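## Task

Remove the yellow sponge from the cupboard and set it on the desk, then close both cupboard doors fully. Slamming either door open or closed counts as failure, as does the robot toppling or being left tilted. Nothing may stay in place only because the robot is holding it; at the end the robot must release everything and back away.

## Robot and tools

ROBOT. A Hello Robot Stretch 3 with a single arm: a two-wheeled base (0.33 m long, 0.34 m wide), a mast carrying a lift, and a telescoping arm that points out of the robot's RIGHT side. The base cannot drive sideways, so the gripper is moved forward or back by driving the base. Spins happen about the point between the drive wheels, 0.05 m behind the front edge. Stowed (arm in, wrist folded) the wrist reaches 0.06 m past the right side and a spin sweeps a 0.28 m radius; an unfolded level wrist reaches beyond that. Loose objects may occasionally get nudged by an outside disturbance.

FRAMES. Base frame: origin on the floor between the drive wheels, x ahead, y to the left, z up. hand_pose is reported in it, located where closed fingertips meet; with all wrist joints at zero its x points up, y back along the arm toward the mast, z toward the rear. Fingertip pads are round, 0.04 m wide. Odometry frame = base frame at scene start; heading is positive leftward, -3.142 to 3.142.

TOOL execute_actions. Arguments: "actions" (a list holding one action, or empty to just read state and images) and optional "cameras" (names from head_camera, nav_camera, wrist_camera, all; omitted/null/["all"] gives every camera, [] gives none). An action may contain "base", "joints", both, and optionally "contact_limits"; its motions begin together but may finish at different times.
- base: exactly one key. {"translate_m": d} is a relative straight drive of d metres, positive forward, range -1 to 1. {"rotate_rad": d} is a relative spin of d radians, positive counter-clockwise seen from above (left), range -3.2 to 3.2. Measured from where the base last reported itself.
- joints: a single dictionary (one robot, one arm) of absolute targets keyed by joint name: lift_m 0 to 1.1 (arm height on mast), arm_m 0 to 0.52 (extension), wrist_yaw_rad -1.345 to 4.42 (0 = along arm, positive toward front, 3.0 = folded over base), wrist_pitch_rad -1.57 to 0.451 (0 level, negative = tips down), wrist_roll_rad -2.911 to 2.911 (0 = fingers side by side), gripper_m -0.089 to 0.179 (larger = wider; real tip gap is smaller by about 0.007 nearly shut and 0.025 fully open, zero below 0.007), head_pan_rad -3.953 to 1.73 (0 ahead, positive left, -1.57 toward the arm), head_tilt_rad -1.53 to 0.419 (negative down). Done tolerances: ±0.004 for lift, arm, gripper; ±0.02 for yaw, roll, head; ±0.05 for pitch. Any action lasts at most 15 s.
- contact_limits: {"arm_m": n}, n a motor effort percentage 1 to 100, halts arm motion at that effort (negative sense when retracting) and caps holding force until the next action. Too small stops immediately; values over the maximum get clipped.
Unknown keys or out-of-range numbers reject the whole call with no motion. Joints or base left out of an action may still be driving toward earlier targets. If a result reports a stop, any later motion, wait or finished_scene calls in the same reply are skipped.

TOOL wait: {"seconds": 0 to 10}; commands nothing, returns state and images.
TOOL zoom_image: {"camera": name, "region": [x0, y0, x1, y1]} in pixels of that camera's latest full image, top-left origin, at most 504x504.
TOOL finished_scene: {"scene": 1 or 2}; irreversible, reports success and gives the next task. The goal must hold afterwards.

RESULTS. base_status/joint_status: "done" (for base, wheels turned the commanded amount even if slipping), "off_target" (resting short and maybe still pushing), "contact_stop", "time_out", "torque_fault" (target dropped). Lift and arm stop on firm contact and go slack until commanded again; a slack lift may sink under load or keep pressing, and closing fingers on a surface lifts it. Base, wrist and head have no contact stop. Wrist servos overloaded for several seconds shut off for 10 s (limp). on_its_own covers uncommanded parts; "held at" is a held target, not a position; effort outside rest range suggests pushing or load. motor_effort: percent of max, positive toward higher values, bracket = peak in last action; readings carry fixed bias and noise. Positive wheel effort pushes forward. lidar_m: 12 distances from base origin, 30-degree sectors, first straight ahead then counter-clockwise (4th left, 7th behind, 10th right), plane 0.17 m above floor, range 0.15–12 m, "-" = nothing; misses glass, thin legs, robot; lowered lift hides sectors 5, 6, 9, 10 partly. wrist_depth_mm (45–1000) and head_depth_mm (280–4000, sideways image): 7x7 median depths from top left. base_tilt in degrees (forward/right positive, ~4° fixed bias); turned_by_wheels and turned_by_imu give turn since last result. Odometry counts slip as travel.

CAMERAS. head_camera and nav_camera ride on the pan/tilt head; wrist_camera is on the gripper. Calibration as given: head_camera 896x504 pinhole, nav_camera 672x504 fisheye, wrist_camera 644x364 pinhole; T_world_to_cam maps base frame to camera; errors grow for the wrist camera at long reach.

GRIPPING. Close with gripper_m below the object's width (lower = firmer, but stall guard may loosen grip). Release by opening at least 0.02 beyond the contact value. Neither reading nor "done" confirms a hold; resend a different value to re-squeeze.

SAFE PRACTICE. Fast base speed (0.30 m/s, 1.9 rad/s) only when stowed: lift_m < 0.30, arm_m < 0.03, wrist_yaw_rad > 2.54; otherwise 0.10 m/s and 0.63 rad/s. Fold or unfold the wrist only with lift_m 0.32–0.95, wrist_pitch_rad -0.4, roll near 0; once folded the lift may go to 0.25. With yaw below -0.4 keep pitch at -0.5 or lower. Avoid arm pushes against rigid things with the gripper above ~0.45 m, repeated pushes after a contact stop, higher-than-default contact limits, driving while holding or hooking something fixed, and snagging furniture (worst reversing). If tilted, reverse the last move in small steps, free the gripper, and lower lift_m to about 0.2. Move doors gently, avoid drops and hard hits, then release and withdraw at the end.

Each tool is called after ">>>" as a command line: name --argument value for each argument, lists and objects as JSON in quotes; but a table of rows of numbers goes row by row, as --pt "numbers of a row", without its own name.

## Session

>>> execute_actions --actions '[]'

Scene clock: 0.00 s.
base_odometry: x=+0.000 y=+0.000 heading=+0.000 (m, m, rad; odometry frame)
turned_by_wheels: +0.000 (rad since the last result)
turned_by_imu: +0.000 (rad since the last result)
base_tilt: forward=-1.8 right=+1.0 (deg)
lidar_m: 1.96 2.70 2.74 1.89 1.85 2.26 2.20 1.56 1.97 1.61 1.50 1.54
head_depth_mm: 1760 1765 1758 1784 1781 1802 1804 / 1911 1980 1993 2003 2032 2029 1970 / 2076 2246 2272 2287 2315 2315 2101 / 2049 2608 2634 2640 2657 2660 2105 / 2069 2973 3009 3029 3110 3004 2100 / 2073 2824 2891 2906 2945 2889 2091 / 2068 2687 2689 2727 2761 2703 2092
base_status: not commanded
joint_positions: lift_m=+0.412 arm_m=-0.002 wrist_yaw_rad=+2.823 wrist_pitch_rad=-0.547 wrist_roll_rad=-0.001 gripper_m=+0.037 head_pan_rad=-0.003 head_tilt_rad=-0.018
joint_status: not commanded
motor_effort: left_wheel=+0 right_wheel=+1 lift_m=+40 arm_m=+0 wrist_yaw_rad=+0 wrist_pitch_rad=+7 wrist_roll_rad=+0 gripper_m=+1 head_pan_rad=-1 head_tilt_rad=+2 (%)
hand_pose: x=+0.0434 y=+0.0527 z=+0.3965 quat_wxyz=(+0.297, +0.702, +0.081, +0.642) (m; base frame)
wrist_depth_mm: - - - - - - - / - - - - - - - / - - - - - - - / - 848 819 849 897 894 905 / 690 702 724 709 725 728 735 / 590 - - 611 631 623 626 / 523 524 - 533 537 547 549
pictures: head_camera (sideways: a quarter turn clockwise sets it upright), nav_camera (sideways: a quarter turn counterclockwise sets it upright), wrist_camera
camera_calibration (this result's frames):
head_camera: T_world_to_cam=[[-0.0677364, 0.0246164, -0.9974, 1.32396], [-0.0147561, 0.999562, 0.0256719, -0.0282298], [0.997594, 0.0164567, -0.0673434, 0.0410207], [0, 0, 0, 1]] pos_world=[0.0483413, -0.00504864, 1.324]
nav_camera: T_world_to_cam=[[0.0245945, -0.00165047, 0.999696, -1.26219], [0.00910075, -0.999957, -0.0018748, 0.0528599], [0.999656, 0.00914409, -0.0245784, -0.0172951], [0, 0, 0, 1]] pos_world=[0.0478511, 0.0509326, 1.26148]
wrist_camera: T_world_to_cam=[[0.946733, -0.3218, 0.0118782, -0.0290716], [-0.197806, -0.61026, -0.767108, 0.380171], [0.254104, 0.723897, -0.641408, 0.368801], [0, 0, 0, 1]] pos_world=[0.00900939, -0.0443261, 0.52853]
Images, in order (width x height): head_camera 896x504, nav_camera 672x504, wrist_camera 644x364.

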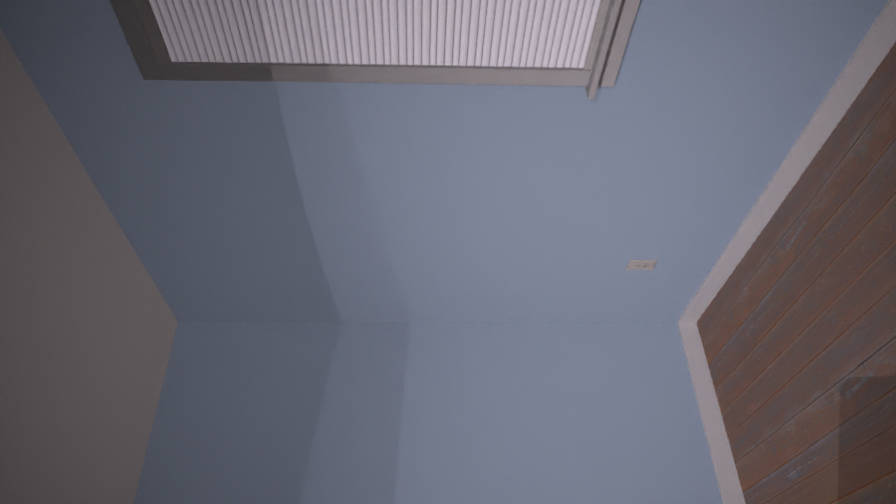

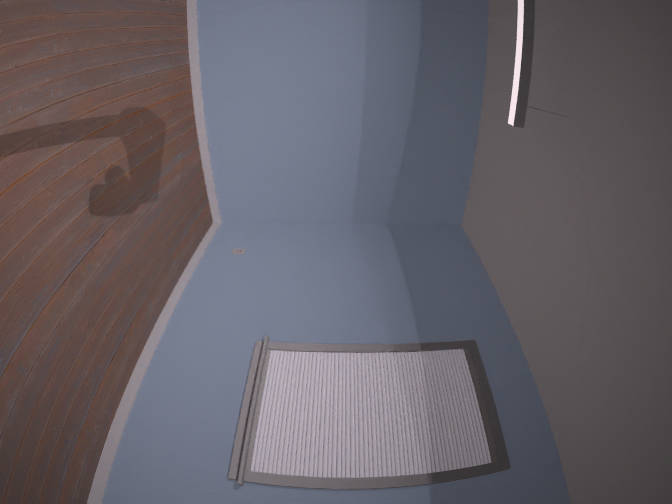

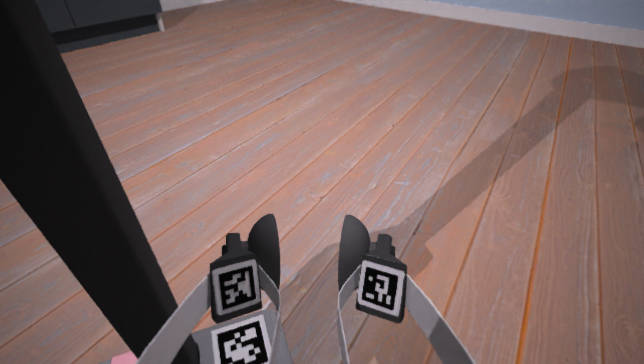

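>>> execute_actions --actions '[{"joints": {"head_pan_rad": 1.7, "head_tilt_rad": -0.4, "lift_m": 0.285, "wrist_yaw_rad": 3.0, "wrist_pitch_rad": -0.4}}]' --cameras '["head_camera", "nav_camera"]'

Scene clock: 11.13 s.
base_odometry: x=+0.000 y=+0.000 heading=+0.000 (m, m, rad; odometry frame)
turned_by_wheels: +0.000 (rad since the last result)
turned_by_imu: -0.001 (rad since the last result)
base_tilt: forward=-1.8 right=+1.0 (deg)
lidar_m: 1.96 2.70 2.74 1.89 1.85 2.26 2.20 1.56 1.97 1.61 1.49 1.54
head_depth_mm: 2629 2849 3164 3318 2255 1715 1382 / 2453 2705 2951 3078 2259 1710 1384 / 2339 2528 2737 2908 2247 1723 1382 / 2213 2352 2018 2219 2258 1715 1381 / 2093 2243 1894 2046 2171 1714 1394 / 2000 2133 1797 1955 2081 1720 1387 / 1893 2024 1732 1851 - - -
base_status: not commanded
joint_positions: lift_m=+0.285 arm_m=-0.002 wrist_yaw_rad=+2.998 wrist_pitch_rad=-0.419 wrist_roll_rad=-0.001 gripper_m=+0.037 head_pan_rad=+1.693 head_tilt_rad=-0.395
joint_status: all done
motor_effort: left_wheel=+0(0) right_wheel=+1(1) lift_m=+31(33) arm_m=+0(0) wrist_yaw_rad=+1(0) wrist_pitch_rad=+11(12) wrist_roll_rad=+1(0) gripper_m=+0(1) head_pan_rad=+3(34) head_tilt_rad=-1(21) (%)
hand_pose: x=+0.0109 y=+0.0788 z=+0.2978 quat_wxyz=(+0.197, +0.700, +0.097, +0.680) (m; base frame)
wrist_depth_mm: - - - - - - - / - - - - - - - / - - - - - - - / 778 - 789 808 820 838 840 / 610 620 648 638 647 660 669 / 518 508 - 533 535 540 544 / 450 - - 459 450 465 464
pictures: head_camera (sideways: a quarter turn clockwise sets it upright), nav_camera (sideways: a quarter turn counterclockwise sets it upright)
camera_calibration (this result's frames):
head_camera: T_world_to_cam=[[0.0281637, -0.430078, -0.902352, 1.19916], [-0.991168, -0.129039, 0.0305664, -0.0286319], [-0.129584, 0.893522, -0.429914, 0.5198], [0, 0, 0, 1]] pos_world=[0.00520609, 0.0475844, 1.30641]
nav_camera: T_world_to_cam=[[-0.0460244, 0.388255, 0.920402, -1.15805], [0.991153, 0.132569, -0.00635944, 0.0527058], [-0.124485, 0.911967, -0.390922, 0.466398], [0, 0, 0, 1]] pos_world=[-0.0474785, 0.0172939, 1.24853]
Images, in order (width x height): head_camera 896x504, nav_camera 672x504.

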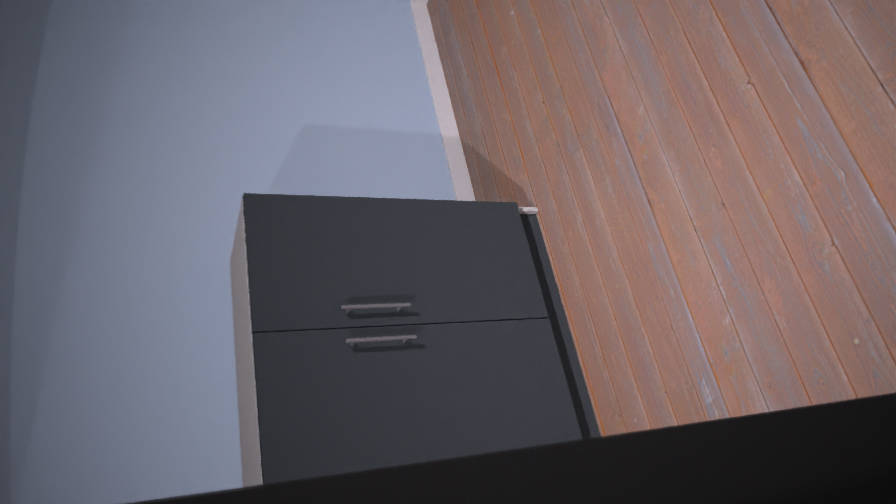

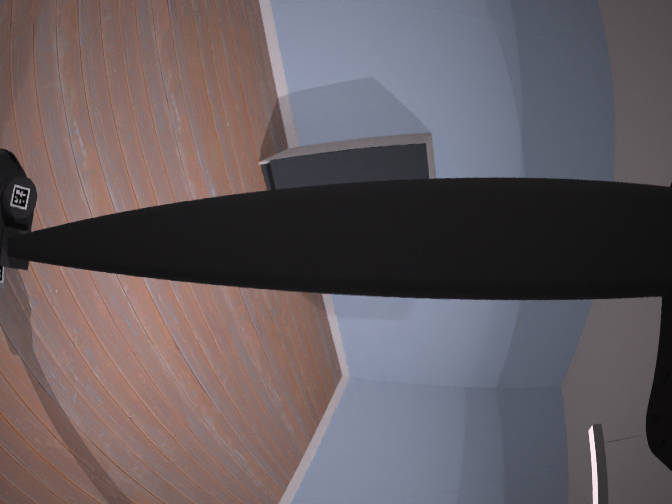

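>>> execute_actions --actions '[{"base": {"rotate_rad": -1.558}, "joints": {"head_pan_rad": -2.8, "head_tilt_rad": -0.5}}]' --cameras '[]'

>>> execute_actions --actions '[{"base": {"translate_m": -1.0}, "joints": {"head_pan_rad": -2.7, "head_tilt_rad": -0.6}}]' --cameras '["head_camera", "nav_camera"]'

Scene clock: 47.67 s.
base_odometry: x=+0.000 y=+0.000 heading=-1.558 (m, m, rad; odometry frame)
turned_by_wheels: -1.558 (rad since the last result)
turned_by_imu: -1.522 (rad since the last result)
base_tilt: forward=-1.7 right=+1.1 (deg)
lidar_m: 1.59 1.50 1.55 2.01 2.71 2.75 1.87 1.78 2.28 2.18 1.56 1.97
head_depth_mm: 2134 1892 2077 2458 1974 1568 1298 / 2070 1836 1964 2229 1992 1566 1292 / 2009 1821 1922 2160 1989 1571 1299 / 1981 1775 1876 2096 1985 1566 1298 / 1945 2043 2133 2408 1991 1569 1303 / 1894 2070 2273 2460 1980 1574 1297 / 1845 2027 2198 2440 1983 1572 1291
base_status: done
joint_positions: lift_m=+0.285 arm_m=-0.002 wrist_yaw_rad=+2.998 wrist_pitch_rad=-0.419 wrist_roll_rad=-0.001 gripper_m=+0.037 head_pan_rad=-2.793 head_tilt_rad=-0.495
joint_status: all done
motor_effort: left_wheel=+4(17) right_wheel=-3(9) lift_m=+30(30) arm_m=+0(0) wrist_yaw_rad=+1(0) wrist_pitch_rad=+11(11) wrist_roll_rad=+1(0) gripper_m=+1(1) head_pan_rad=-3(36) head_tilt_rad=-2(7) (%)
hand_pose: x=+0.0108 y=+0.0788 z=+0.2978 quat_wxyz=(+0.196, +0.700, +0.097, +0.680) (m; base frame)
wrist_depth_mm: - - - - - - - / - - - - - - - / - - - - - - - / 774 - 791 798 829 858 844 / 617 619 660 643 646 659 660 / 511 512 - 537 546 540 539 / 453 - - 463 451 460 461
pictures: none
No camera images: the call's "cameras" was empty. Leave "cameras" out to get every camera's image.

Scene clock: 52.60 s.
base_odometry: x=-0.013 y=+1.000 heading=-1.558 (m, m, rad; odometry frame)
turned_by_wheels: +0.000 (rad since the last result)
turned_by_imu: -0.004 (rad since the last result)
base_tilt: forward=-1.8 right=+1.1 (deg)
lidar_m: 2.46 2.34 2.38 2.28 2.14 2.17 1.00 0.94 0.96 1.87 2.60 2.25
head_depth_mm: 1272 985 1060 1225 1629 1458 1225 / 1257 968 1040 1193 1398 1449 1227 / 1239 953 1023 1169 1372 1455 1234 / 1218 938 1005 1135 1334 1454 1225 / 1200 920 981 1126 1297 1429 1233 / 1183 903 963 1098 1269 1421 1232 / 1163 901 945 1073 1254 1422 1227
base_status: done
joint_positions: lift_m=+0.285 arm_m=-0.002 wrist_yaw_rad=+2.999 wrist_pitch_rad=-0.418 wrist_roll_rad=-0.001 gripper_m=+0.037 head_pan_rad=-2.707 head_tilt_rad=-0.593
joint_status: all done
motor_effort: left_wheel=+4(10) right_wheel=-3(11) lift_m=+31(31) arm_m=+0(0) wrist_yaw_rad=+1(1) wrist_pitch_rad=+11(10) wrist_roll_rad=+0(0) gripper_m=+1(2) head_pan_rad=+2(10) head_tilt_rad=-3(9) (%)
hand_pose: x=+0.0108 y=+0.0789 z=+0.2980 quat_wxyz=(+0.196, +0.700, +0.097, +0.680) (m; base frame)
wrist_depth_mm: - - - - - - - / - - - - - - - / - - - - - - - / 771 - 790 824 814 834 868 / 615 616 659 644 644 657 668 / 511 515 - 531 543 539 544 / 447 - - 457 449 461 460
pictures: head_camera (sideways: a quarter turn clockwise sets it upright), nav_camera (sideways: a quarter turn counterclockwise sets it upright)
camera_calibration (this result's frames):
head_camera: T_world_to_cam=[[0.554309, 0.230411, -0.799783, 1.06219], [0.421983, -0.906059, 0.0314374, -0.038378], [-0.717406, -0.354921, -0.599466, 0.74399], [0, 0, 0, 1]] pos_world=[-0.0388456, -0.0154565, 1.29673]
nav_camera: T_world_to_cam=[[-0.512949, -0.236369, 0.825235, -1.03108], [-0.429605, 0.902978, -0.00839697, 0.0640232], [-0.743184, -0.358832, -0.564727, 0.696323], [0, 0, 0, 1]] pos_world=[0.0161081, -0.0516643, 1.24466]
Images, in order (width x height): head_camera 896x504, nav_camera 672x504.

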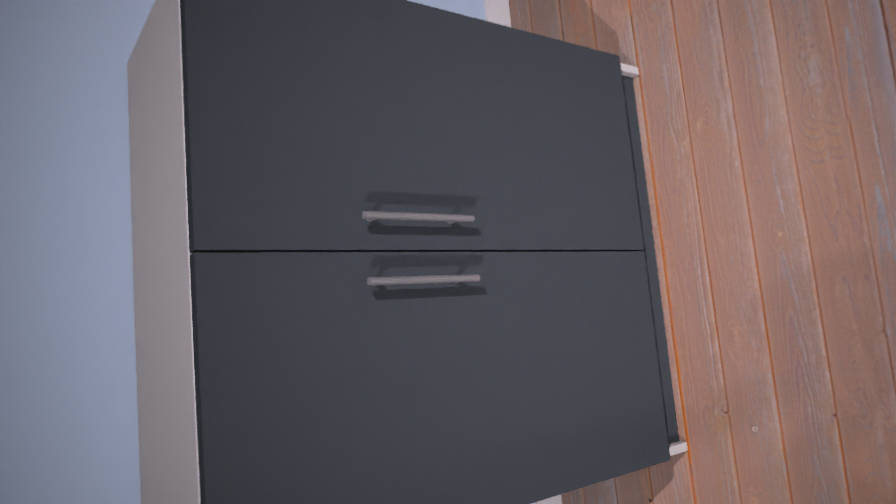

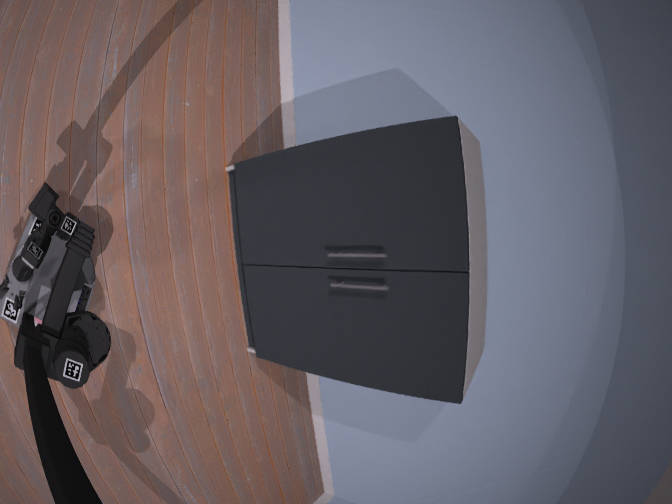

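>>> execute_actions --actions '[{"base": {"translate_m": -0.23}}]' --cameras '[]'

>>> execute_actions --actions '[{"base": {"rotate_rad": -1.005}, "joints": {"lift_m": 0.61, "head_pan_rad": -1.57, "head_tilt_rad": -0.7, "gripper_m": 0.05}}]' --cameras '[]'

>>> execute_actions --actions '[{"base": {"translate_m": -0.026}, "joints": {"wrist_yaw_rad": 0.03, "wrist_pitch_rad": 0.0, "arm_m": 0.15}}]' --cameras '["head_camera", "wrist_camera"]'

Scene clock: 84.77 s.
base_odometry: x=-0.016 y=+1.230 heading=-1.558 (m, m, rad; odometry frame)
turned_by_wheels: +0.000 (rad since the last result)
turned_by_imu: -0.001 (rad since the last result)
base_tilt: forward=-1.8 right=+1.1 (deg)
lidar_m: 2.67 2.52 2.58 2.13 2.01 1.89 0.81 0.76 0.77 1.62 2.73 2.43
head_depth_mm: 1096 892 836 969 1670 1450 1227 / 1083 893 821 941 1108 1341 1232 / 1068 894 808 922 1084 1304 1228 / 1052 895 790 892 1055 1258 1225 / 1037 898 780 890 1024 1228 1223 / 1023 898 762 861 1002 1194 1228 / 1003 901 750 851 984 1160 1225
base_status: done
joint_positions: lift_m=+0.285 arm_m=-0.002 wrist_yaw_rad=+2.999 wrist_pitch_rad=-0.418 wrist_roll_rad=-0.001 gripper_m=+0.037 head_pan_rad=-2.707 head_tilt_rad=-0.594
joint_status: not commanded
motor_effort: left_wheel=+4(12) right_wheel=-3(11) lift_m=+31(30) arm_m=+0(0) wrist_yaw_rad=+0(0) wrist_pitch_rad=+10(10) wrist_roll_rad=+1(1) gripper_m=+0(1) head_pan_rad=+1(2) head_tilt_rad=-1(2) (%)
hand_pose: x=+0.0107 y=+0.0789 z=+0.2980 quat_wxyz=(+0.196, +0.700, +0.097, +0.680) (m; base frame)
wrist_depth_mm: - - - - - - - / - - - - - - - / - - - - - - - / 770 - 805 801 815 855 844 / 624 621 650 639 647 651 670 / 511 515 - 535 554 542 546 / 449 - - 464 453 461 465
pictures: none
No camera images: the call's "cameras" was empty. Leave "cameras" out to get every camera's image.

Scene clock: 88.57 s.
base_odometry: x=-0.016 y=+1.230 heading=-2.562 (m, m, rad; odometry frame)
turned_by_wheels: -1.005 (rad since the last result)
turned_by_imu: -0.983 (rad since the last result)
base_tilt: forward=-1.8 right=+1.2 (deg)
lidar_m: 2.73 2.43 2.63 2.53 2.59 2.10 2.01 1.78 0.79 0.76 0.78 1.70
head_depth_mm: 996 730 822 963 1167 1335 1182 / 997 728 822 955 1164 1330 1192 / 996 725 816 951 1167 1332 1175 / 992 723 817 951 1159 1340 1201 / 992 722 816 958 1161 1340 1179 / 989 720 812 952 1160 1330 1182 / 995 719 811 953 1150 1331 1180
base_status: done
joint_positions: lift_m=+0.610 arm_m=-0.002 wrist_yaw_rad=+2.999 wrist_pitch_rad=-0.418 wrist_roll_rad=-0.001 gripper_m=+0.050 head_pan_rad=-1.577 head_tilt_rad=-0.692
joint_status: all done
motor_effort: left_wheel=+4(12) right_wheel=-3(10) lift_m=+49(53) arm_m=+0(0) wrist_yaw_rad=+1(0) wrist_pitch_rad=+10(10) wrist_roll_rad=+0(1) gripper_m=+1(58) head_pan_rad=+2(35) head_tilt_rad=-2(11) (%)
hand_pose: x=+0.0107 y=+0.0789 z=+0.6224 quat_wxyz=(+0.196, +0.700, +0.097, +0.680) (m; base frame)
wrist_depth_mm: - - - - - - - / - - - - - - - / - - - - - - - / - - - - - - - / - - - - - - - / 908 923 - 957 983 982 974 / 785 787 798 811 812 829 842
pictures: none
No camera images: the call's "cameras" was empty. Leave "cameras" out to get every camera's image.

Scene clock: 91.03 s.
base_odometry: x=+0.006 y=+1.244 heading=-2.562 (m, m, rad; odometry frame)
turned_by_wheels: +0.000 (rad since the last result)
turned_by_imu: +0.000 (rad since the last result)
base_tilt: forward=-1.9 right=+1.1 (deg)
lidar_m: 2.75 2.46 2.63 2.53 2.61 2.07 1.98 1.79 0.79 0.76 0.78 1.70
head_depth_mm: 997 728 822 966 1174 1368 1183 / 999 726 820 964 1171 1331 - / 1001 727 820 959 1162 - 1159 / 996 725 820 958 1161 1334 1178 / 995 725 814 957 1158 1333 1180 / 994 723 813 953 1155 1338 1182 / 991 719 814 950 1145 1340 1177
base_status: done
joint_positions: lift_m=+0.610 arm_m=+0.150 wrist_yaw_rad=+0.032 wrist_pitch_rad=-0.021 wrist_roll_rad=-0.001 gripper_m=+0.050 head_pan_rad=-1.577 head_tilt_rad=-0.692
joint_status: all done
motor_effort: left_wheel=+4(7) right_wheel=-3(9) lift_m=+50(50) arm_m=+3(3) wrist_yaw_rad=-3(1) wrist_pitch_rad=+12(13) wrist_roll_rad=+1(0) gripper_m=+1(0) head_pan_rad=+3(3) head_tilt_rad=-2(3) (%)
hand_pose: x=-0.0132 y=-0.5503 z=+0.7188 quat_wxyz=(+0.708, +0.019, -0.706, +0.004) (m; base frame)
wrist_depth_mm: 336 338 344 347 353 356 362 / 341 346 352 355 361 367 370 / 349 354 361 363 369 377 381 / 357 364 368 375 380 383 392 / 366 371 376 384 388 393 399 / 376 384 - 394 403 407 416 / 391 393 402 407 412 423 427
pictures: head_camera (sideways: a quarter turn clockwise sets it upright), wrist_camera
camera_calibration (this result's frames):
head_camera: T_world_to_cam=[[0.0285416, 0.675376, -0.736921, 0.983464], [0.999475, -0.00796414, 0.0314116, -0.041863], [0.0153457, -0.73743, -0.675249, 0.8381], [0, 0, 0, 1]] pos_world=[0.00091022, -0.0465014, 1.29198]
wrist_camera: T_world_to_cam=[[-0.999807, -0.0187953, 0.00574814, -0.0279223], [-0.0088565, 0.169739, -0.985449, 0.83693], [0.0175462, -0.98531, -0.169872, -0.256182], [0, 0, 0, 1]] pos_world=[-0.0160096, -0.395003, 0.781395]
Images, in order (width x height): head_camera 896x504, wrist_camera 644x364.

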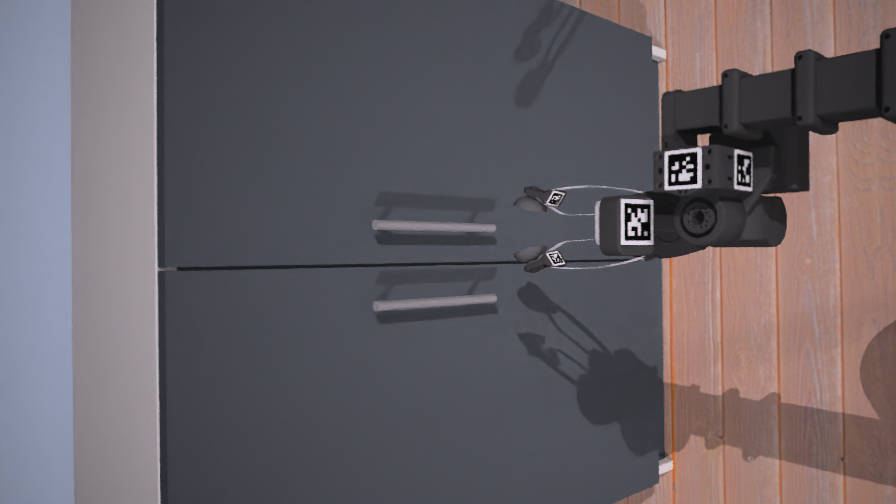

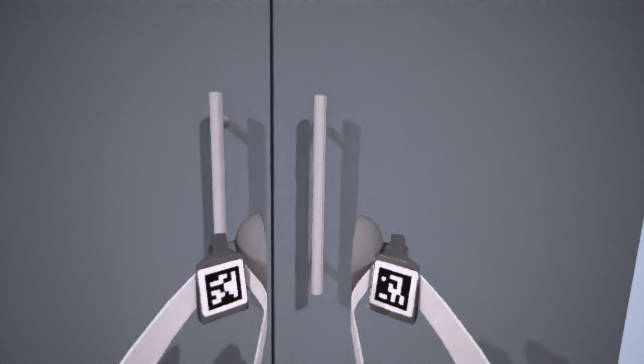

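>>> execute_actions --actions '[{"base": {"translate_m": -0.008}, "joints": {"arm_m": 0.27}}]' --cameras '["wrist_camera"]'

Scene clock: 133.40 s.
base_odometry: x=+0.012 y=+1.248 heading=-2.562 (m, m, rad; odometry frame)
turned_by_wheels: +0.000 (rad since the last result)
turned_by_imu: -0.001 (rad since the last result)
base_tilt: forward=-1.8 right=+1.2 (deg)
lidar_m: 2.77 2.46 2.63 2.52 2.60 2.07 1.98 1.79 0.79 0.76 0.78 1.70
head_depth_mm: 996 726 824 965 1172 1373 1190 / 996 728 820 960 1133 - - / 998 726 821 937 - 1339 1180 / 993 725 817 935 1200 1335 1182 / 995 721 815 959 1158 1335 1176 / 993 724 812 954 1158 1338 1179 / 990 719 809 955 1147 1337 1179
base_status: done
joint_positions: lift_m=+0.610 arm_m=+0.270 wrist_yaw_rad=+0.031 wrist_pitch_rad=-0.021 wrist_roll_rad=-0.001 gripper_m=+0.050 head_pan_rad=-1.577 head_tilt_rad=-0.692
joint_status: all done
motor_effort: left_wheel=+4(7) right_wheel=-2(10) lift_m=+49(50) arm_m=+2(2) wrist_yaw_rad=-2(2) wrist_pitch_rad=+12(12) wrist_roll_rad=+0(1) gripper_m=+1(1) head_pan_rad=+3(1) head_tilt_rad=-2(1) (%)
hand_pose: x=-0.0135 y=-0.6703 z=+0.7189 quat_wxyz=(+0.708, +0.019, -0.706, +0.003) (m; base frame)
wrist_depth_mm: 224 227 230 233 237 239 242 / 230 231 235 238 242 245 249 / 236 236 241 243 248 252 256 / 242 244 247 250 256 259 263 / 247 248 253 256 262 266 270 / 254 255 - 265 270 273 279 / 260 264 268 272 277 281 286
pictures: wrist_camera
camera_calibration (this result's frames):
wrist_camera: T_world_to_cam=[[-0.999828, -0.0176284, 0.00574277, -0.0296902], [-0.00864641, 0.169347, -0.985519, 0.857193], [0.0164006, -0.985399, -0.16947, -0.374782], [0, 0, 0, 1]] pos_world=[-0.0161268, -0.514996, 0.781436]
Images, in order (width x height): wrist_camera 644x364.

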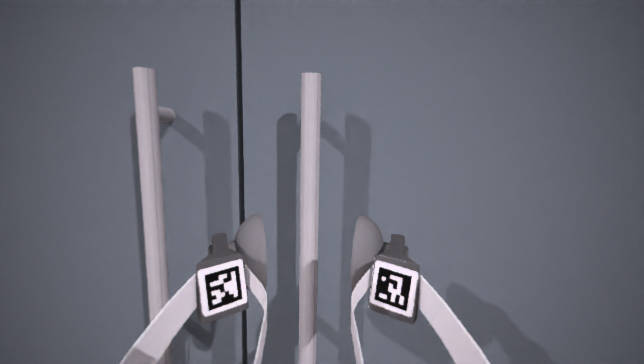

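>>> execute_actions --actions '[{"joints": {"arm_m": 0.37, "gripper_m": 0.03}, "contact_limits": {"arm_m": 10}}]' --cameras '["wrist_camera"]'

Scene clock: 146.63 s.
base_odometry: x=+0.012 y=+1.248 heading=-2.562 (m, m, rad; odometry frame)
turned_by_wheels: +0.000 (rad since the last result)
turned_by_imu: -0.001 (rad since the last result)
base_tilt: forward=-1.8 right=+1.1 (deg)
lidar_m: 2.77 2.47 2.64 2.52 2.60 2.07 1.98 1.79 0.79 0.76 0.78 1.70
head_depth_mm: 997 729 822 966 1174 1359 1199 / 1002 728 822 965 1135 - 1160 / 997 726 819 939 1288 1344 1179 / 996 725 817 936 1195 1333 1175 / 995 725 814 958 1163 1339 1180 / 991 721 815 956 1159 1335 1178 / 988 718 812 952 1152 1337 1178
base_status: not commanded
joint_positions: lift_m=+0.610 arm_m=+0.340 wrist_yaw_rad=+0.031 wrist_pitch_rad=-0.022 wrist_roll_rad=-0.001 gripper_m=+0.030 head_pan_rad=-1.577 head_tilt_rad=-0.693
joint_status: arm_m contact_stop (moved +0.070 of +0.100); the others done
on_its_own: arm_m is slack since a contact_stop, until your next command for it (your +0.370 is given up)
motor_effort: left_wheel=+2(6) right_wheel=-1(4) lift_m=+48(50) arm_m=+0(10) wrist_yaw_rad=-3(2) wrist_pitch_rad=+12(16) wrist_roll_rad=+1(1) gripper_m=+0(73) head_pan_rad=+3(2) head_tilt_rad=-2(2) (%)
contact_limits: arm_m 10 (drawing in: default 17, maximum 29; extending or still: default 25, maximum 40)
hand_pose: x=-0.0134 y=-0.7403 z=+0.7187 quat_wxyz=(+0.708, +0.019, -0.706, +0.003) (m; base frame)
wrist_depth_mm: 159 162 164 166 169 172 173 / 131 166 168 170 173 176 178 / 134 170 173 173 178 180 183 / 141 175 177 179 183 186 188 / 143 179 181 150 188 190 193 / 179 183 - 152 194 195 199 / 185 188 193 194 198 201 205
pictures: wrist_camera
camera_calibration (this result's frames):
wrist_camera: T_world_to_cam=[[-0.999826, -0.0177605, 0.00575737, -0.0310003], [-0.00870131, 0.170427, -0.985332, 0.869485], [0.0165188, -0.98521, -0.170552, -0.442895], [0, 0, 0, 1]] pos_world=[-0.0161131, -0.585079, 0.781373]
Images, in order (width x height): wrist_camera 644x364.

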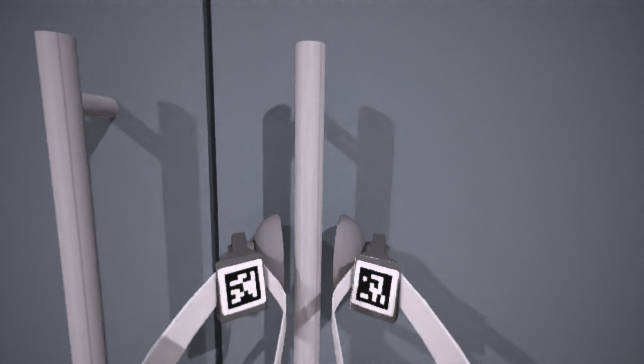

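>>> execute_actions --actions '[{"joints": {"arm_m": 0.335, "gripper_m": -0.045}}]' --cameras '[]'

>>> execute_actions --actions '[{"base": {"translate_m": -0.017}, "joints": {"arm_m": 0.255}, "contact_limits": {"arm_m": 25}}]' --cameras '["head_camera"]'

Scene clock: 155.00 s.
base_odometry: x=+0.012 y=+1.248 heading=-2.562 (m, m, rad; odometry frame)
turned_by_wheels: +0.000 (rad since the last result)
turned_by_imu: +0.000 (rad since the last result)
base_tilt: forward=-1.8 right=+1.1 (deg)
lidar_m: 2.76 2.46 2.64 2.52 2.61 2.07 1.97 1.79 0.79 0.76 0.78 1.70
head_depth_mm: 999 730 822 968 1175 1364 1195 / 996 726 820 962 1155 - - / 997 724 817 938 - 1339 1173 / 998 724 816 936 1201 1332 1177 / 989 721 816 956 1164 1338 1176 / 991 722 812 957 1151 1339 1176 / 987 720 812 952 1152 1336 1175
base_status: not commanded
joint_positions: lift_m=+0.610 arm_m=+0.335 wrist_yaw_rad=+0.032 wrist_pitch_rad=-0.021 wrist_roll_rad=-0.001 gripper_m=-0.044 head_pan_rad=-1.577 head_tilt_rad=-0.693
joint_status: all done
motor_effort: left_wheel=+3(3) right_wheel=-3(3) lift_m=+48(48) arm_m=-2(2) wrist_yaw_rad=-2(2) wrist_pitch_rad=+12(12) wrist_roll_rad=+0(0) gripper_m=-19(96) head_pan_rad=+3(2) head_tilt_rad=-3(2) (%)
hand_pose: x=-0.0133 y=-0.7359 z=+0.7190 quat_wxyz=(+0.708, +0.019, -0.706, +0.004) (m; base frame)
wrist_depth_mm: 163 166 168 170 172 175 178 / 135 170 172 173 176 179 182 / 141 174 177 177 182 184 186 / 143 178 181 182 185 189 192 / 180 182 186 152 192 194 198 / 183 187 190 154 196 199 202 / 189 192 196 198 202 205 209
pictures: none
No camera images: the call's "cameras" was empty. Leave "cameras" out to get every camera's image.

Scene clock: 156.80 s.
base_odometry: x=+0.027 y=+1.258 heading=-2.562 (m, m, rad; odometry frame)
turned_by_wheels: +0.000 (rad since the last result)
turned_by_imu: +0.000 (rad since the last result)
base_tilt: forward=-1.8 right=+1.1 (deg)
lidar_m: 2.78 2.48 2.64 2.52 2.60 2.04 1.96 1.79 0.75 0.67 0.78 1.69
head_depth_mm: 997 702 786 939 1170 1365 1191 / 1000 686 764 902 1078 - - / 1001 678 737 865 995 1309 1178 / 997 665 722 841 1091 1312 1174 / 1001 725 815 959 1159 1340 1178 / 994 724 816 957 1160 1334 1178 / 990 722 815 954 1155 1329 1176
base_status: done
joint_positions: lift_m=+0.610 arm_m=+0.255 wrist_yaw_rad=+0.028 wrist_pitch_rad=-0.022 wrist_roll_rad=-0.001 gripper_m=-0.044 head_pan_rad=-1.577 head_tilt_rad=-0.693
joint_status: all done
motor_effort: left_wheel=+1(17) right_wheel=+1(21) lift_m=+48(48) arm_m=-2(5) wrist_yaw_rad=+1(21) wrist_pitch_rad=+12(13) wrist_roll_rad=+0(1) gripper_m=-19(21) head_pan_rad=+1(3) head_tilt_rad=-2(1) (%)
contact_limits: arm_m 25 (drawing in: default 17, maximum 29; extending or still: default 25, maximum 40)
hand_pose: x=-0.0143 y=-0.6558 z=+0.7188 quat_wxyz=(+0.708, +0.018, -0.706, +0.002) (m; base frame)
wrist_depth_mm: 237 240 160 169 184 199 218 / 243 246 164 171 190 206 224 / 249 251 168 176 194 211 232 / 254 256 174 180 199 218 241 / 261 265 177 150 206 225 249 / 268 271 272 152 214 232 259 / 275 276 188 197 217 241 270
pictures: head_camera (sideways: a quarter turn clockwise sets it upright)
camera_calibration (this result's frames):
head_camera: T_world_to_cam=[[0.0284881, 0.676175, -0.73619, 0.982512], [0.999475, -0.0079117, 0.0314096, -0.0418604], [0.0154138, -0.736699, -0.676045, 0.839135], [0, 0, 0, 1]] pos_world=[0.000914304, -0.0464911, 1.29192]
Images, in order (width x height): head_camera 896x504.

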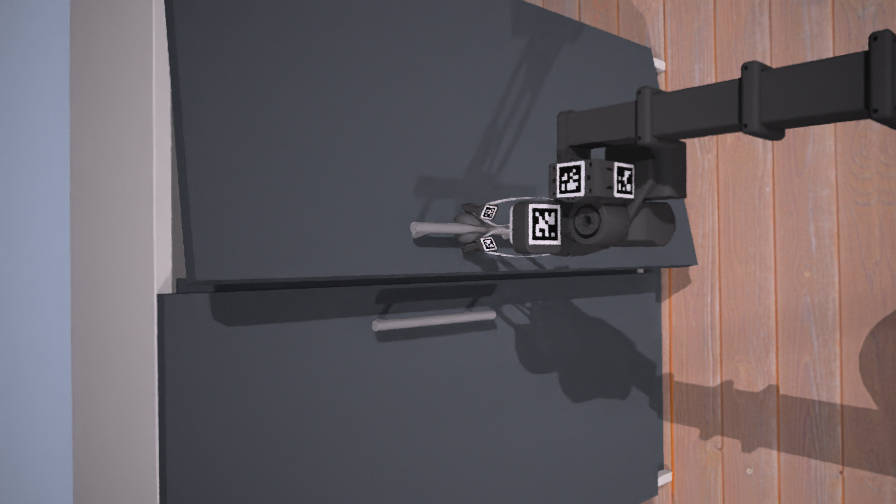

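>>> execute_actions --actions '[{"base": {"translate_m": -0.035}, "joints": {"arm_m": 0.181}, "contact_limits": {"arm_m": 25}}]' --cameras '[]'

>>> execute_actions --actions '[{"base": {"translate_m": -0.05}, "joints": {"arm_m": 0.116}, "contact_limits": {"arm_m": 25}}]' --cameras '[]'

>>> execute_actions --actions '[{"base": {"translate_m": -0.062}, "joints": {"arm_m": 0.063}, "contact_limits": {"arm_m": 25}}]' --cameras '[]'

>>> execute_actions --actions '[{"base": {"translate_m": -0.059}, "joints": {"arm_m": 0.03, "head_pan_rad": -1.4}, "contact_limits": {"arm_m": 25}}]' --cameras '["head_camera", "nav_camera"]'

Scene clock: 174.57 s.
base_odometry: x=+0.056 y=+1.277 heading=-2.562 (m, m, rad; odometry frame)
turned_by_wheels: +0.000 (rad since the last result)
turned_by_imu: -0.001 (rad since the last result)
base_tilt: forward=-1.8 right=+1.1 (deg)
lidar_m: 2.82 2.51 2.64 2.52 2.61 2.01 1.92 1.79 0.71 0.58 0.78 1.70
head_depth_mm: 1001 683 762 923 1504 1368 1173 / 1001 654 709 854 1058 - 1156 / 1000 714 667 791 958 - 1177 / 999 762 629 733 882 1283 1179 / 998 740 835 958 1163 1334 1178 / 995 723 814 954 1152 1341 1178 / 992 723 812 960 1160 1339 1178
base_status: done
joint_positions: lift_m=+0.610 arm_m=+0.181 wrist_yaw_rad=+0.029 wrist_pitch_rad=-0.023 wrist_roll_rad=-0.001 gripper_m=-0.044 head_pan_rad=-1.577 head_tilt_rad=-0.693
joint_status: all done
motor_effort: left_wheel=+1(15) right_wheel=+1(19) lift_m=+47(48) arm_m=-2(3) wrist_yaw_rad=+0(22) wrist_pitch_rad=+13(13) wrist_roll_rad=+0(0) gripper_m=-19(21) head_pan_rad=+2(3) head_tilt_rad=-1(2) (%)
contact_limits: arm_m 25 (drawing in: default 17, maximum 29; extending or still: default 25, maximum 40)
hand_pose: x=-0.0139 y=-0.5818 z=+0.7186 quat_wxyz=(+0.708, +0.019, -0.706, +0.002) (m; base frame)
wrist_depth_mm: 306 311 153 173 201 237 291 / 311 317 157 172 207 245 304 / 319 324 161 176 213 256 319 / 329 330 166 182 222 265 335 / 339 341 171 151 229 276 351 / 344 349 170 - 245 289 367 / 355 361 181 199 238 301 391
pictures: none
No camera images: the call's "cameras" was empty. Leave "cameras" out to get every camera's image.

Scene clock: 176.20 s.
base_odometry: x=+0.098 y=+1.304 heading=-2.562 (m, m, rad; odometry frame)
turned_by_wheels: +0.000 (rad since the last result)
turned_by_imu: +0.000 (rad since the last result)
base_tilt: forward=-1.8 right=+1.1 (deg)
lidar_m: 2.87 2.55 2.63 2.52 2.61 1.96 1.88 1.80 0.69 0.51 0.78 1.70
head_depth_mm: 1018 680 762 963 1580 1360 1174 / 999 720 677 826 1058 1337 - / 997 761 610 727 901 1124 1134 / 999 1148 556 651 772 991 1153 / 994 1137 866 1010 1237 1337 1181 / 994 734 818 957 1158 1335 1180 / 992 722 817 957 1160 1333 1178
base_status: done
joint_positions: lift_m=+0.610 arm_m=+0.116 wrist_yaw_rad=+0.035 wrist_pitch_rad=-0.023 wrist_roll_rad=-0.001 gripper_m=-0.044 head_pan_rad=-1.577 head_tilt_rad=-0.693
joint_status: all done
motor_effort: left_wheel=+3(11) right_wheel=-2(15) lift_m=+48(48) arm_m=-2(1) wrist_yaw_rad=-5(17) wrist_pitch_rad=+13(14) wrist_roll_rad=+0(1) gripper_m=-19(21) head_pan_rad=+1(3) head_tilt_rad=-2(1) (%)
contact_limits: arm_m 25 (drawing in: default 17, maximum 29; extending or still: default 25, maximum 40)
hand_pose: x=-0.0125 y=-0.5167 z=+0.7184 quat_wxyz=(+0.708, +0.021, -0.706, +0.004) (m; base frame)
wrist_depth_mm: 369 370 150 180 227 306 879 / 377 378 154 175 236 321 886 / 387 388 157 180 243 340 928 / 396 398 161 185 254 354 933 / 409 410 162 167 264 372 965 / 418 423 160 - 289 391 - / 426 430 178 212 276 416 -
pictures: none
No camera images: the call's "cameras" was empty. Leave "cameras" out to get every camera's image.

Scene clock: 177.93 s.
base_odometry: x=+0.150 y=+1.338 heading=-2.562 (m, m, rad; odometry frame)
turned_by_wheels: +0.000 (rad since the last result)
turned_by_imu: +0.000 (rad since the last result)
base_tilt: forward=-1.7 right=+1.1 (deg)
lidar_m: 2.93 2.62 2.63 2.52 2.60 1.90 1.82 1.79 0.72 0.45 0.79 1.70
head_depth_mm: 1031 717 884 1618 1620 1368 1205 / 1001 716 682 852 1166 1338 - / 1004 1145 577 695 884 1205 - / 998 1166 507 587 685 845 1132 / 996 1162 972 1216 1331 1341 1178 / 994 769 870 974 1160 1335 1176 / 999 722 815 957 1164 1341 1177
base_status: done
joint_positions: lift_m=+0.610 arm_m=+0.063 wrist_yaw_rad=+0.044 wrist_pitch_rad=-0.024 wrist_roll_rad=-0.001 gripper_m=-0.044 head_pan_rad=-1.577 head_tilt_rad=-0.693
joint_status: all done
motor_effort: left_wheel=+6(7) right_wheel=-7(11) lift_m=+48(49) arm_m=-1(5) wrist_yaw_rad=-11(12) wrist_pitch_rad=+14(14) wrist_roll_rad=+0(0) gripper_m=-19(19) head_pan_rad=+3(2) head_tilt_rad=-1(2) (%)
contact_limits: arm_m 25 (drawing in: default 17, maximum 29; extending or still: default 25, maximum 40)
hand_pose: x=-0.0102 y=-0.4635 z=+0.7181 quat_wxyz=(+0.708, +0.024, -0.706, +0.007) (m; base frame)
wrist_depth_mm: 423 417 148 193 272 909 913 / 432 435 153 177 282 920 950 / 441 413 155 203 296 936 976 / 452 424 159 210 309 983 972 / 468 464 159 153 321 - - / 481 475 154 156 364 - - / 488 496 176 231 335 - -
pictures: none
No camera images: the call's "cameras" was empty. Leave "cameras" out to get every camera's image.

Scene clock: 179.70 s.
base_odometry: x=+0.199 y=+1.371 heading=-2.561 (m, m, rad; odometry frame)
turned_by_wheels: +0.000 (rad since the last result)
turned_by_imu: +0.000 (rad since the last result)
base_tilt: forward=-1.8 right=+1.1 (deg)
lidar_m: 2.98 2.67 2.63 2.52 2.56 1.83 1.76 1.79 1.29 0.41 0.80 1.70
head_depth_mm: 977 708 615 804 1537 1362 1197 / 982 1136 517 637 842 1284 1204 / 1000 1158 471 526 633 834 - / 1012 1182 1052 1221 1361 1313 1129 / 1028 790 923 1067 1266 1365 1175 / 1038 761 867 1022 1257 1365 1178 / 1056 767 886 1050 1295 1369 1173
base_status: done
joint_positions: lift_m=+0.610 arm_m=+0.030 wrist_yaw_rad=+0.064 wrist_pitch_rad=-0.025 wrist_roll_rad=-0.001 gripper_m=-0.044 head_pan_rad=-1.407 head_tilt_rad=-0.693
joint_status: all done
on_its_own: wrist_yaw_rad is at rest, and its effort (-26) is outside its rest range (-12 to +12)
motor_effort: left_wheel=+9(11) right_wheel=-14(14) lift_m=+48(48) arm_m=+1(2) wrist_yaw_rad=-26(27) wrist_pitch_rad=+14(14) wrist_roll_rad=+0(0) gripper_m=-21(22) head_pan_rad=+3(15) head_tilt_rad=-2(3) (%)
contact_limits: arm_m 25 (drawing in: default 17, maximum 29; extending or still: default 25, maximum 40)
hand_pose: x=-0.0052 y=-0.4299 z=+0.7180 quat_wxyz=(+0.708, +0.032, -0.706, +0.013) (m; base frame)
wrist_depth_mm: 463 130 150 207 334 927 931 / 474 134 153 213 348 963 961 / 490 139 157 219 363 971 984 / 497 145 160 226 386 997 - / 512 467 158 213 411 - - / 534 519 151 - 468 - - / 547 535 179 250 503 - -
pictures: head_camera (sideways: a quarter turn clockwise sets it upright), nav_camera (sideways: a quarter turn counterclockwise sets it upright)
camera_calibration (this result's frames):
head_camera: T_world_to_cam=[[-0.0861751, 0.671266, -0.73619, 0.983212], [0.986441, 0.161084, 0.0314096, -0.0417809], [0.139673, -0.723501, -0.676045, 0.838377], [0, 0, 0, 1]] pos_world=[0.00884449, -0.0466988, 1.29192]
nav_camera: T_world_to_cam=[[0.103423, -0.635676, 0.764997, -0.956316], [-0.985145, -0.171472, -0.00929952, 0.0685859], [0.137087, -0.752671, -0.643967, 0.794037], [0, 0, 0, 1]] pos_world=[0.0576198, 0.00150221, 1.24355]
Images, in order (width x height): head_camera 896x504, nav_camera 672x504.

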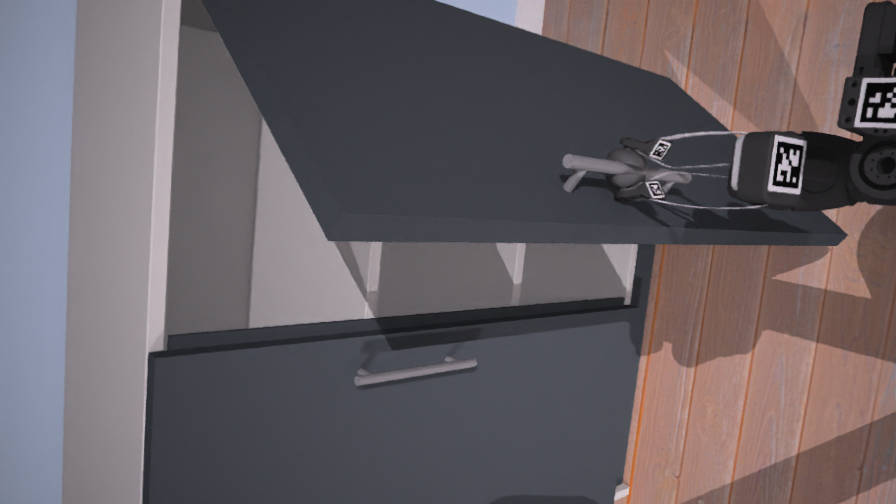

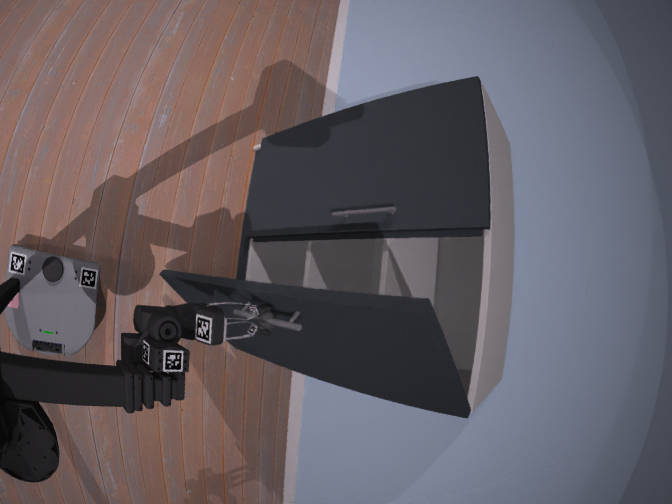

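>>> execute_actions --actions '[{"joints": {"gripper_m": 0.05, "wrist_yaw_rad": 0.03}}]' --cameras '[]'

>>> execute_actions --actions '[{"joints": {"wrist_pitch_rad": -1.4, "arm_m": 0.0}}]' --cameras '[]'

>>> execute_actions --actions '[{"base": {"translate_m": 0.2}, "joints": {"head_pan_rad": -1.75, "head_tilt_rad": -0.6}}]' --cameras '["head_camera", "nav_camera"]'

Scene clock: 216.80 s.
base_odometry: x=+0.199 y=+1.371 heading=-2.562 (m, m, rad; odometry frame)
turned_by_wheels: +0.000 (rad since the last result)
turned_by_imu: -0.001 (rad since the last result)
base_tilt: forward=-1.8 right=+1.2 (deg)
lidar_m: 2.98 2.67 2.63 2.52 2.56 1.83 1.76 1.80 1.29 0.42 0.80 1.70
head_depth_mm: 975 710 631 817 1545 1362 1195 / 980 1135 530 656 863 1281 1199 / 997 1161 483 550 664 885 - / 1011 1181 1053 538 660 907 1156 / 1027 790 946 1062 1258 1367 1180 / 1045 764 865 1020 1257 1363 1175 / 1060 766 888 1051 1300 1370 1177
base_status: not commanded
joint_positions: lift_m=+0.610 arm_m=+0.030 wrist_yaw_rad=+0.078 wrist_pitch_rad=-0.022 wrist_roll_rad=-0.001 gripper_m=+0.050 head_pan_rad=-1.407 head_tilt_rad=-0.693
joint_status: wrist_yaw_rad off_target (ended at +0.078, target +0.030); the others done
on_its_own: wrist_yaw_rad is held at +0.081, not at your +0.030, by its stall guard, which is not easing now
motor_effort: left_wheel=+2(4) right_wheel=+0(5) lift_m=+48(48) arm_m=+1(1) wrist_yaw_rad=+2(6) wrist_pitch_rad=+12(14) wrist_roll_rad=+1(0) gripper_m=+1(82) head_pan_rad=+3(2) head_tilt_rad=-2(2) (%)
hand_pose: x=-0.0016 y=-0.4297 z=+0.7187 quat_wxyz=(+0.707, +0.036, -0.706, +0.019) (m; base frame)
wrist_depth_mm: 465 139 161 218 335 918 928 / 474 143 165 225 350 954 958 / 492 146 163 230 367 995 975 / 503 150 172 238 387 981 - / 513 155 168 243 442 - - / 529 163 203 250 537 - - / 543 540 185 259 410 - -
pictures: none
No camera images: the call's "cameras" was empty. Leave "cameras" out to get every camera's image.

Scene clock: 218.30 s.
base_odometry: x=+0.199 y=+1.371 heading=-2.562 (m, m, rad; odometry frame)
turned_by_wheels: +0.000 (rad since the last result)
turned_by_imu: +0.000 (rad since the last result)
base_tilt: forward=-1.8 right=+1.1 (deg)
lidar_m: 2.98 2.67 2.63 2.52 2.55 1.84 1.76 1.79 1.28 0.42 0.80 1.71
head_depth_mm: 976 706 631 817 1534 1367 1173 / 987 1134 530 657 866 1280 1177 / 995 1161 483 551 667 922 1174 / 1016 1180 1058 539 660 903 1156 / 1023 789 941 1064 1267 1367 1177 / 1041 762 868 1022 1259 1362 1176 / 1059 766 885 1055 1301 1369 1181
base_status: not commanded
joint_positions: lift_m=+0.610 arm_m=+0.000 wrist_yaw_rad=+0.079 wrist_pitch_rad=-1.397 wrist_roll_rad=-0.001 gripper_m=+0.050 head_pan_rad=-1.407 head_tilt_rad=-0.693
joint_status: all done
on_its_own: wrist_yaw_rad is held at +0.081, not at your +0.030, by its stall guard, which is not easing now
motor_effort: left_wheel=+2(2) right_wheel=+0(0) lift_m=+48(48) arm_m=-2(1) wrist_yaw_rad=+1(2) wrist_pitch_rad=-2(12) wrist_roll_rad=+0(0) gripper_m=+1(1) head_pan_rad=+2(2) head_tilt_rad=-1(3) (%)
hand_pose: x=-0.0200 y=-0.1657 z=+0.4919 quat_wxyz=(+0.559, +0.476, -0.522, -0.433) (m; base frame)
wrist_depth_mm: 658 656 662 676 698 702 711 / 661 663 674 682 684 701 708 / 652 657 665 679 681 687 699 / 651 650 664 656 669 694 692 / 638 641 661 - 672 686 688 / 639 652 - - - 669 696 / 630 647 654 - - 674 675
pictures: none
No camera images: the call's "cameras" was empty. Leave "cameras" out to get every camera's image.

Scene clock: 221.53 s.
base_odometry: x=+0.032 y=+1.261 heading=-2.562 (m, m, rad; odometry frame)
turned_by_wheels: +0.000 (rad since the last result)
turned_by_imu: +0.000 (rad since the last result)
base_tilt: forward=-1.8 right=+1.1 (deg)
lidar_m: 2.79 2.48 2.64 2.52 2.61 2.04 1.95 1.79 0.43 0.76 0.78 1.70
head_depth_mm: 1109 1190 1344 1646 1746 1439 1222 / 1089 933 590 633 896 1367 1216 / 1068 924 1229 522 614 749 1031 / 1050 926 1231 1301 1256 1368 1215 / 1038 927 1206 1036 1220 1335 1228 / 1016 928 800 884 1012 1196 1222 / 995 852 746 850 982 1157 1219
base_status: done
joint_positions: lift_m=+0.610 arm_m=+0.000 wrist_yaw_rad=+0.079 wrist_pitch_rad=-1.397 wrist_roll_rad=-0.001 gripper_m=+0.050 head_pan_rad=-1.743 head_tilt_rad=-0.606
joint_status: all done
on_its_own: wrist_yaw_rad is held at +0.081, not at your +0.030, by its stall guard, which is not easing now
motor_effort: left_wheel=+2(10) right_wheel=-1(4) lift_m=+48(47) arm_m=-2(2) wrist_yaw_rad=+0(1) wrist_pitch_rad=-2(2) wrist_roll_rad=+0(0) gripper_m=+1(1) head_pan_rad=-4(22) head_tilt_rad=+3(9) (%)
hand_pose: x=-0.0200 y=-0.1656 z=+0.4919 quat_wxyz=(+0.559, +0.476, -0.522, -0.433) (m; base frame)
wrist_depth_mm: 661 656 672 684 686 690 707 / 650 669 666 675 687 704 713 / 656 658 665 676 689 693 702 / 635 651 657 672 677 690 691 / 642 651 651 - 680 688 690 / 632 637 - - - 677 685 / 640 642 643 - - 682 692
pictures: head_camera (sideways: a quarter turn clockwise sets it upright), nav_camera (sideways: a quarter turn counterclockwise sets it upright)
camera_calibration (this result's frames):
head_camera: T_world_to_cam=[[0.128467, 0.596948, -0.791928, 1.05455], [0.984902, -0.170233, 0.0314515, -0.0418296], [-0.116038, -0.784012, -0.609804, 0.753771], [0, 0, 0, 1]] pos_world=[-0.00681165, -0.0456682, 1.2961]
nav_camera: T_world_to_cam=[[-0.100051, -0.566692, 0.817832, -1.02395], [-0.986767, 0.161921, -0.00851957, 0.0675814], [-0.127597, -0.807862, -0.575393, 0.706445], [0, 0, 0, 1]] pos_world=[0.0543797, -0.0204971, 1.24448]
Images, in order (width x height): head_camera 896x504, nav_camera 672x504.

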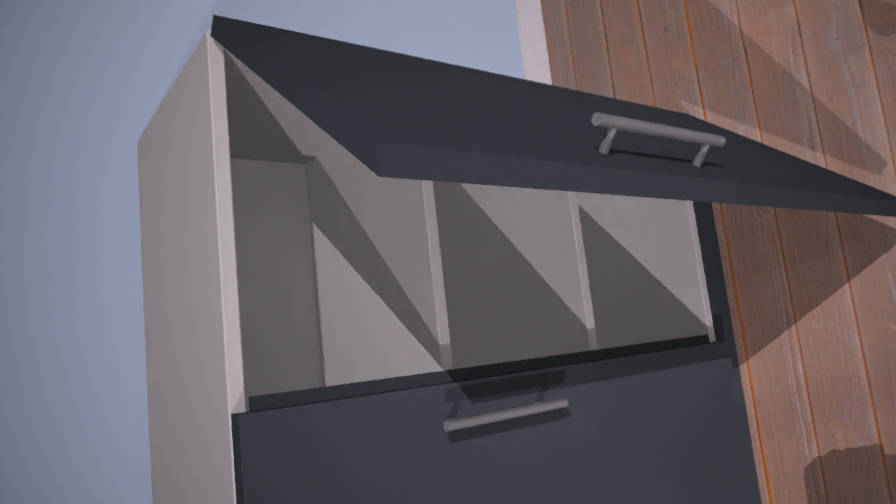

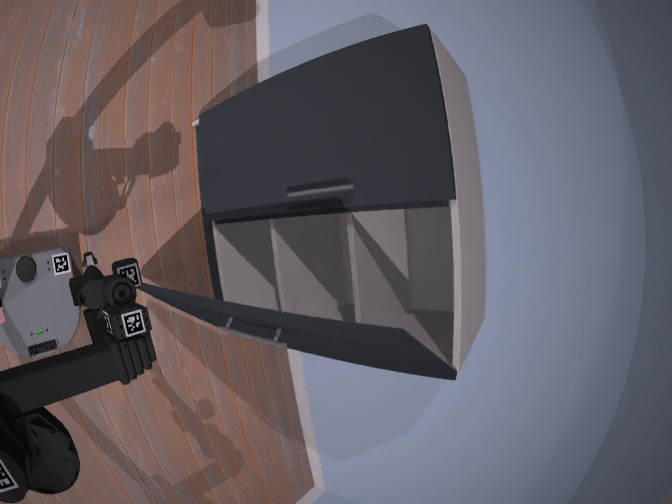

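>>> execute_actions --actions '[{"base": {"translate_m": 0.133}, "joints": {"wrist_pitch_rad": 0.0, "wrist_yaw_rad": 0.035, "arm_m": 0.26, "head_pan_rad": -1.6, "head_tilt_rad": -0.7}}]' --cameras '["wrist_camera"]'

Scene clock: 231.50 s.
base_odometry: x=-0.080 y=+1.188 heading=-2.562 (m, m, rad; odometry frame)
turned_by_wheels: +0.000 (rad since the last result)
turned_by_imu: +0.000 (rad since the last result)
base_tilt: forward=-1.8 right=+1.2 (deg)
lidar_m: 2.66 2.37 2.61 2.52 2.61 2.18 2.08 1.78 0.49 0.76 0.78 1.69
head_depth_mm: 1005 1172 1056 1298 1393 1303 1181 / 1002 1171 1056 1298 1444 1396 - / 999 765 979 1256 1152 1334 1175 / 994 725 816 937 1192 1335 1180 / 989 720 809 947 1146 1342 1177 / 989 716 804 943 1143 1342 1185 / 992 718 802 936 1160 1367 1175
base_status: done
joint_positions: lift_m=+0.610 arm_m=+0.260 wrist_yaw_rad=+0.036 wrist_pitch_rad=-0.021 wrist_roll_rad=-0.001 gripper_m=+0.050 head_pan_rad=-1.607 head_tilt_rad=-0.691
joint_status: all done
motor_effort: left_wheel=+2(9) right_wheel=-1(5) lift_m=+49(47) arm_m=+3(4) wrist_yaw_rad=-1(3) wrist_pitch_rad=+12(12) wrist_roll_rad=+0(0) gripper_m=+0(0) head_pan_rad=+2(14) head_tilt_rad=-2(11) (%)
hand_pose: x=-0.0122 y=-0.6602 z=+0.7190 quat_wxyz=(+0.708, +0.020, -0.706, +0.005) (m; base frame)
wrist_depth_mm: 233 236 237 241 683 685 571 / 237 239 242 246 699 693 557 / 243 246 250 251 704 712 533 / 250 251 255 258 311 728 514 / 256 258 261 264 762 776 558 / 263 265 - 272 776 731 558 / 268 273 278 280 509 543 520
pictures: wrist_camera
camera_calibration (this result's frames):
wrist_camera: T_world_to_cam=[[-0.999731, -0.0224674, 0.00571026, -0.0314469], [-0.00943193, 0.169212, -0.985535, 0.855487], [0.0211761, -0.985324, -0.169378, -0.364858], [0, 0, 0, 1]] pos_world=[-0.0156433, -0.504968, 0.781493]
Images, in order (width x height): wrist_camera 644x364.

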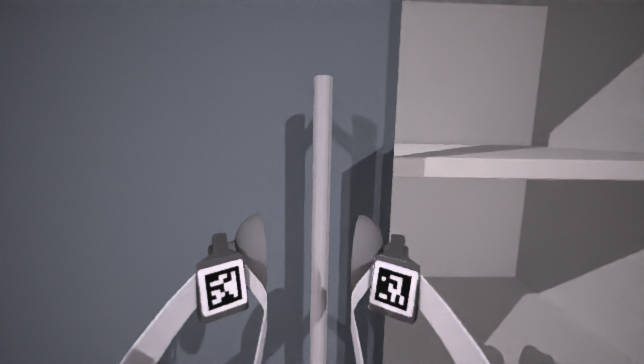

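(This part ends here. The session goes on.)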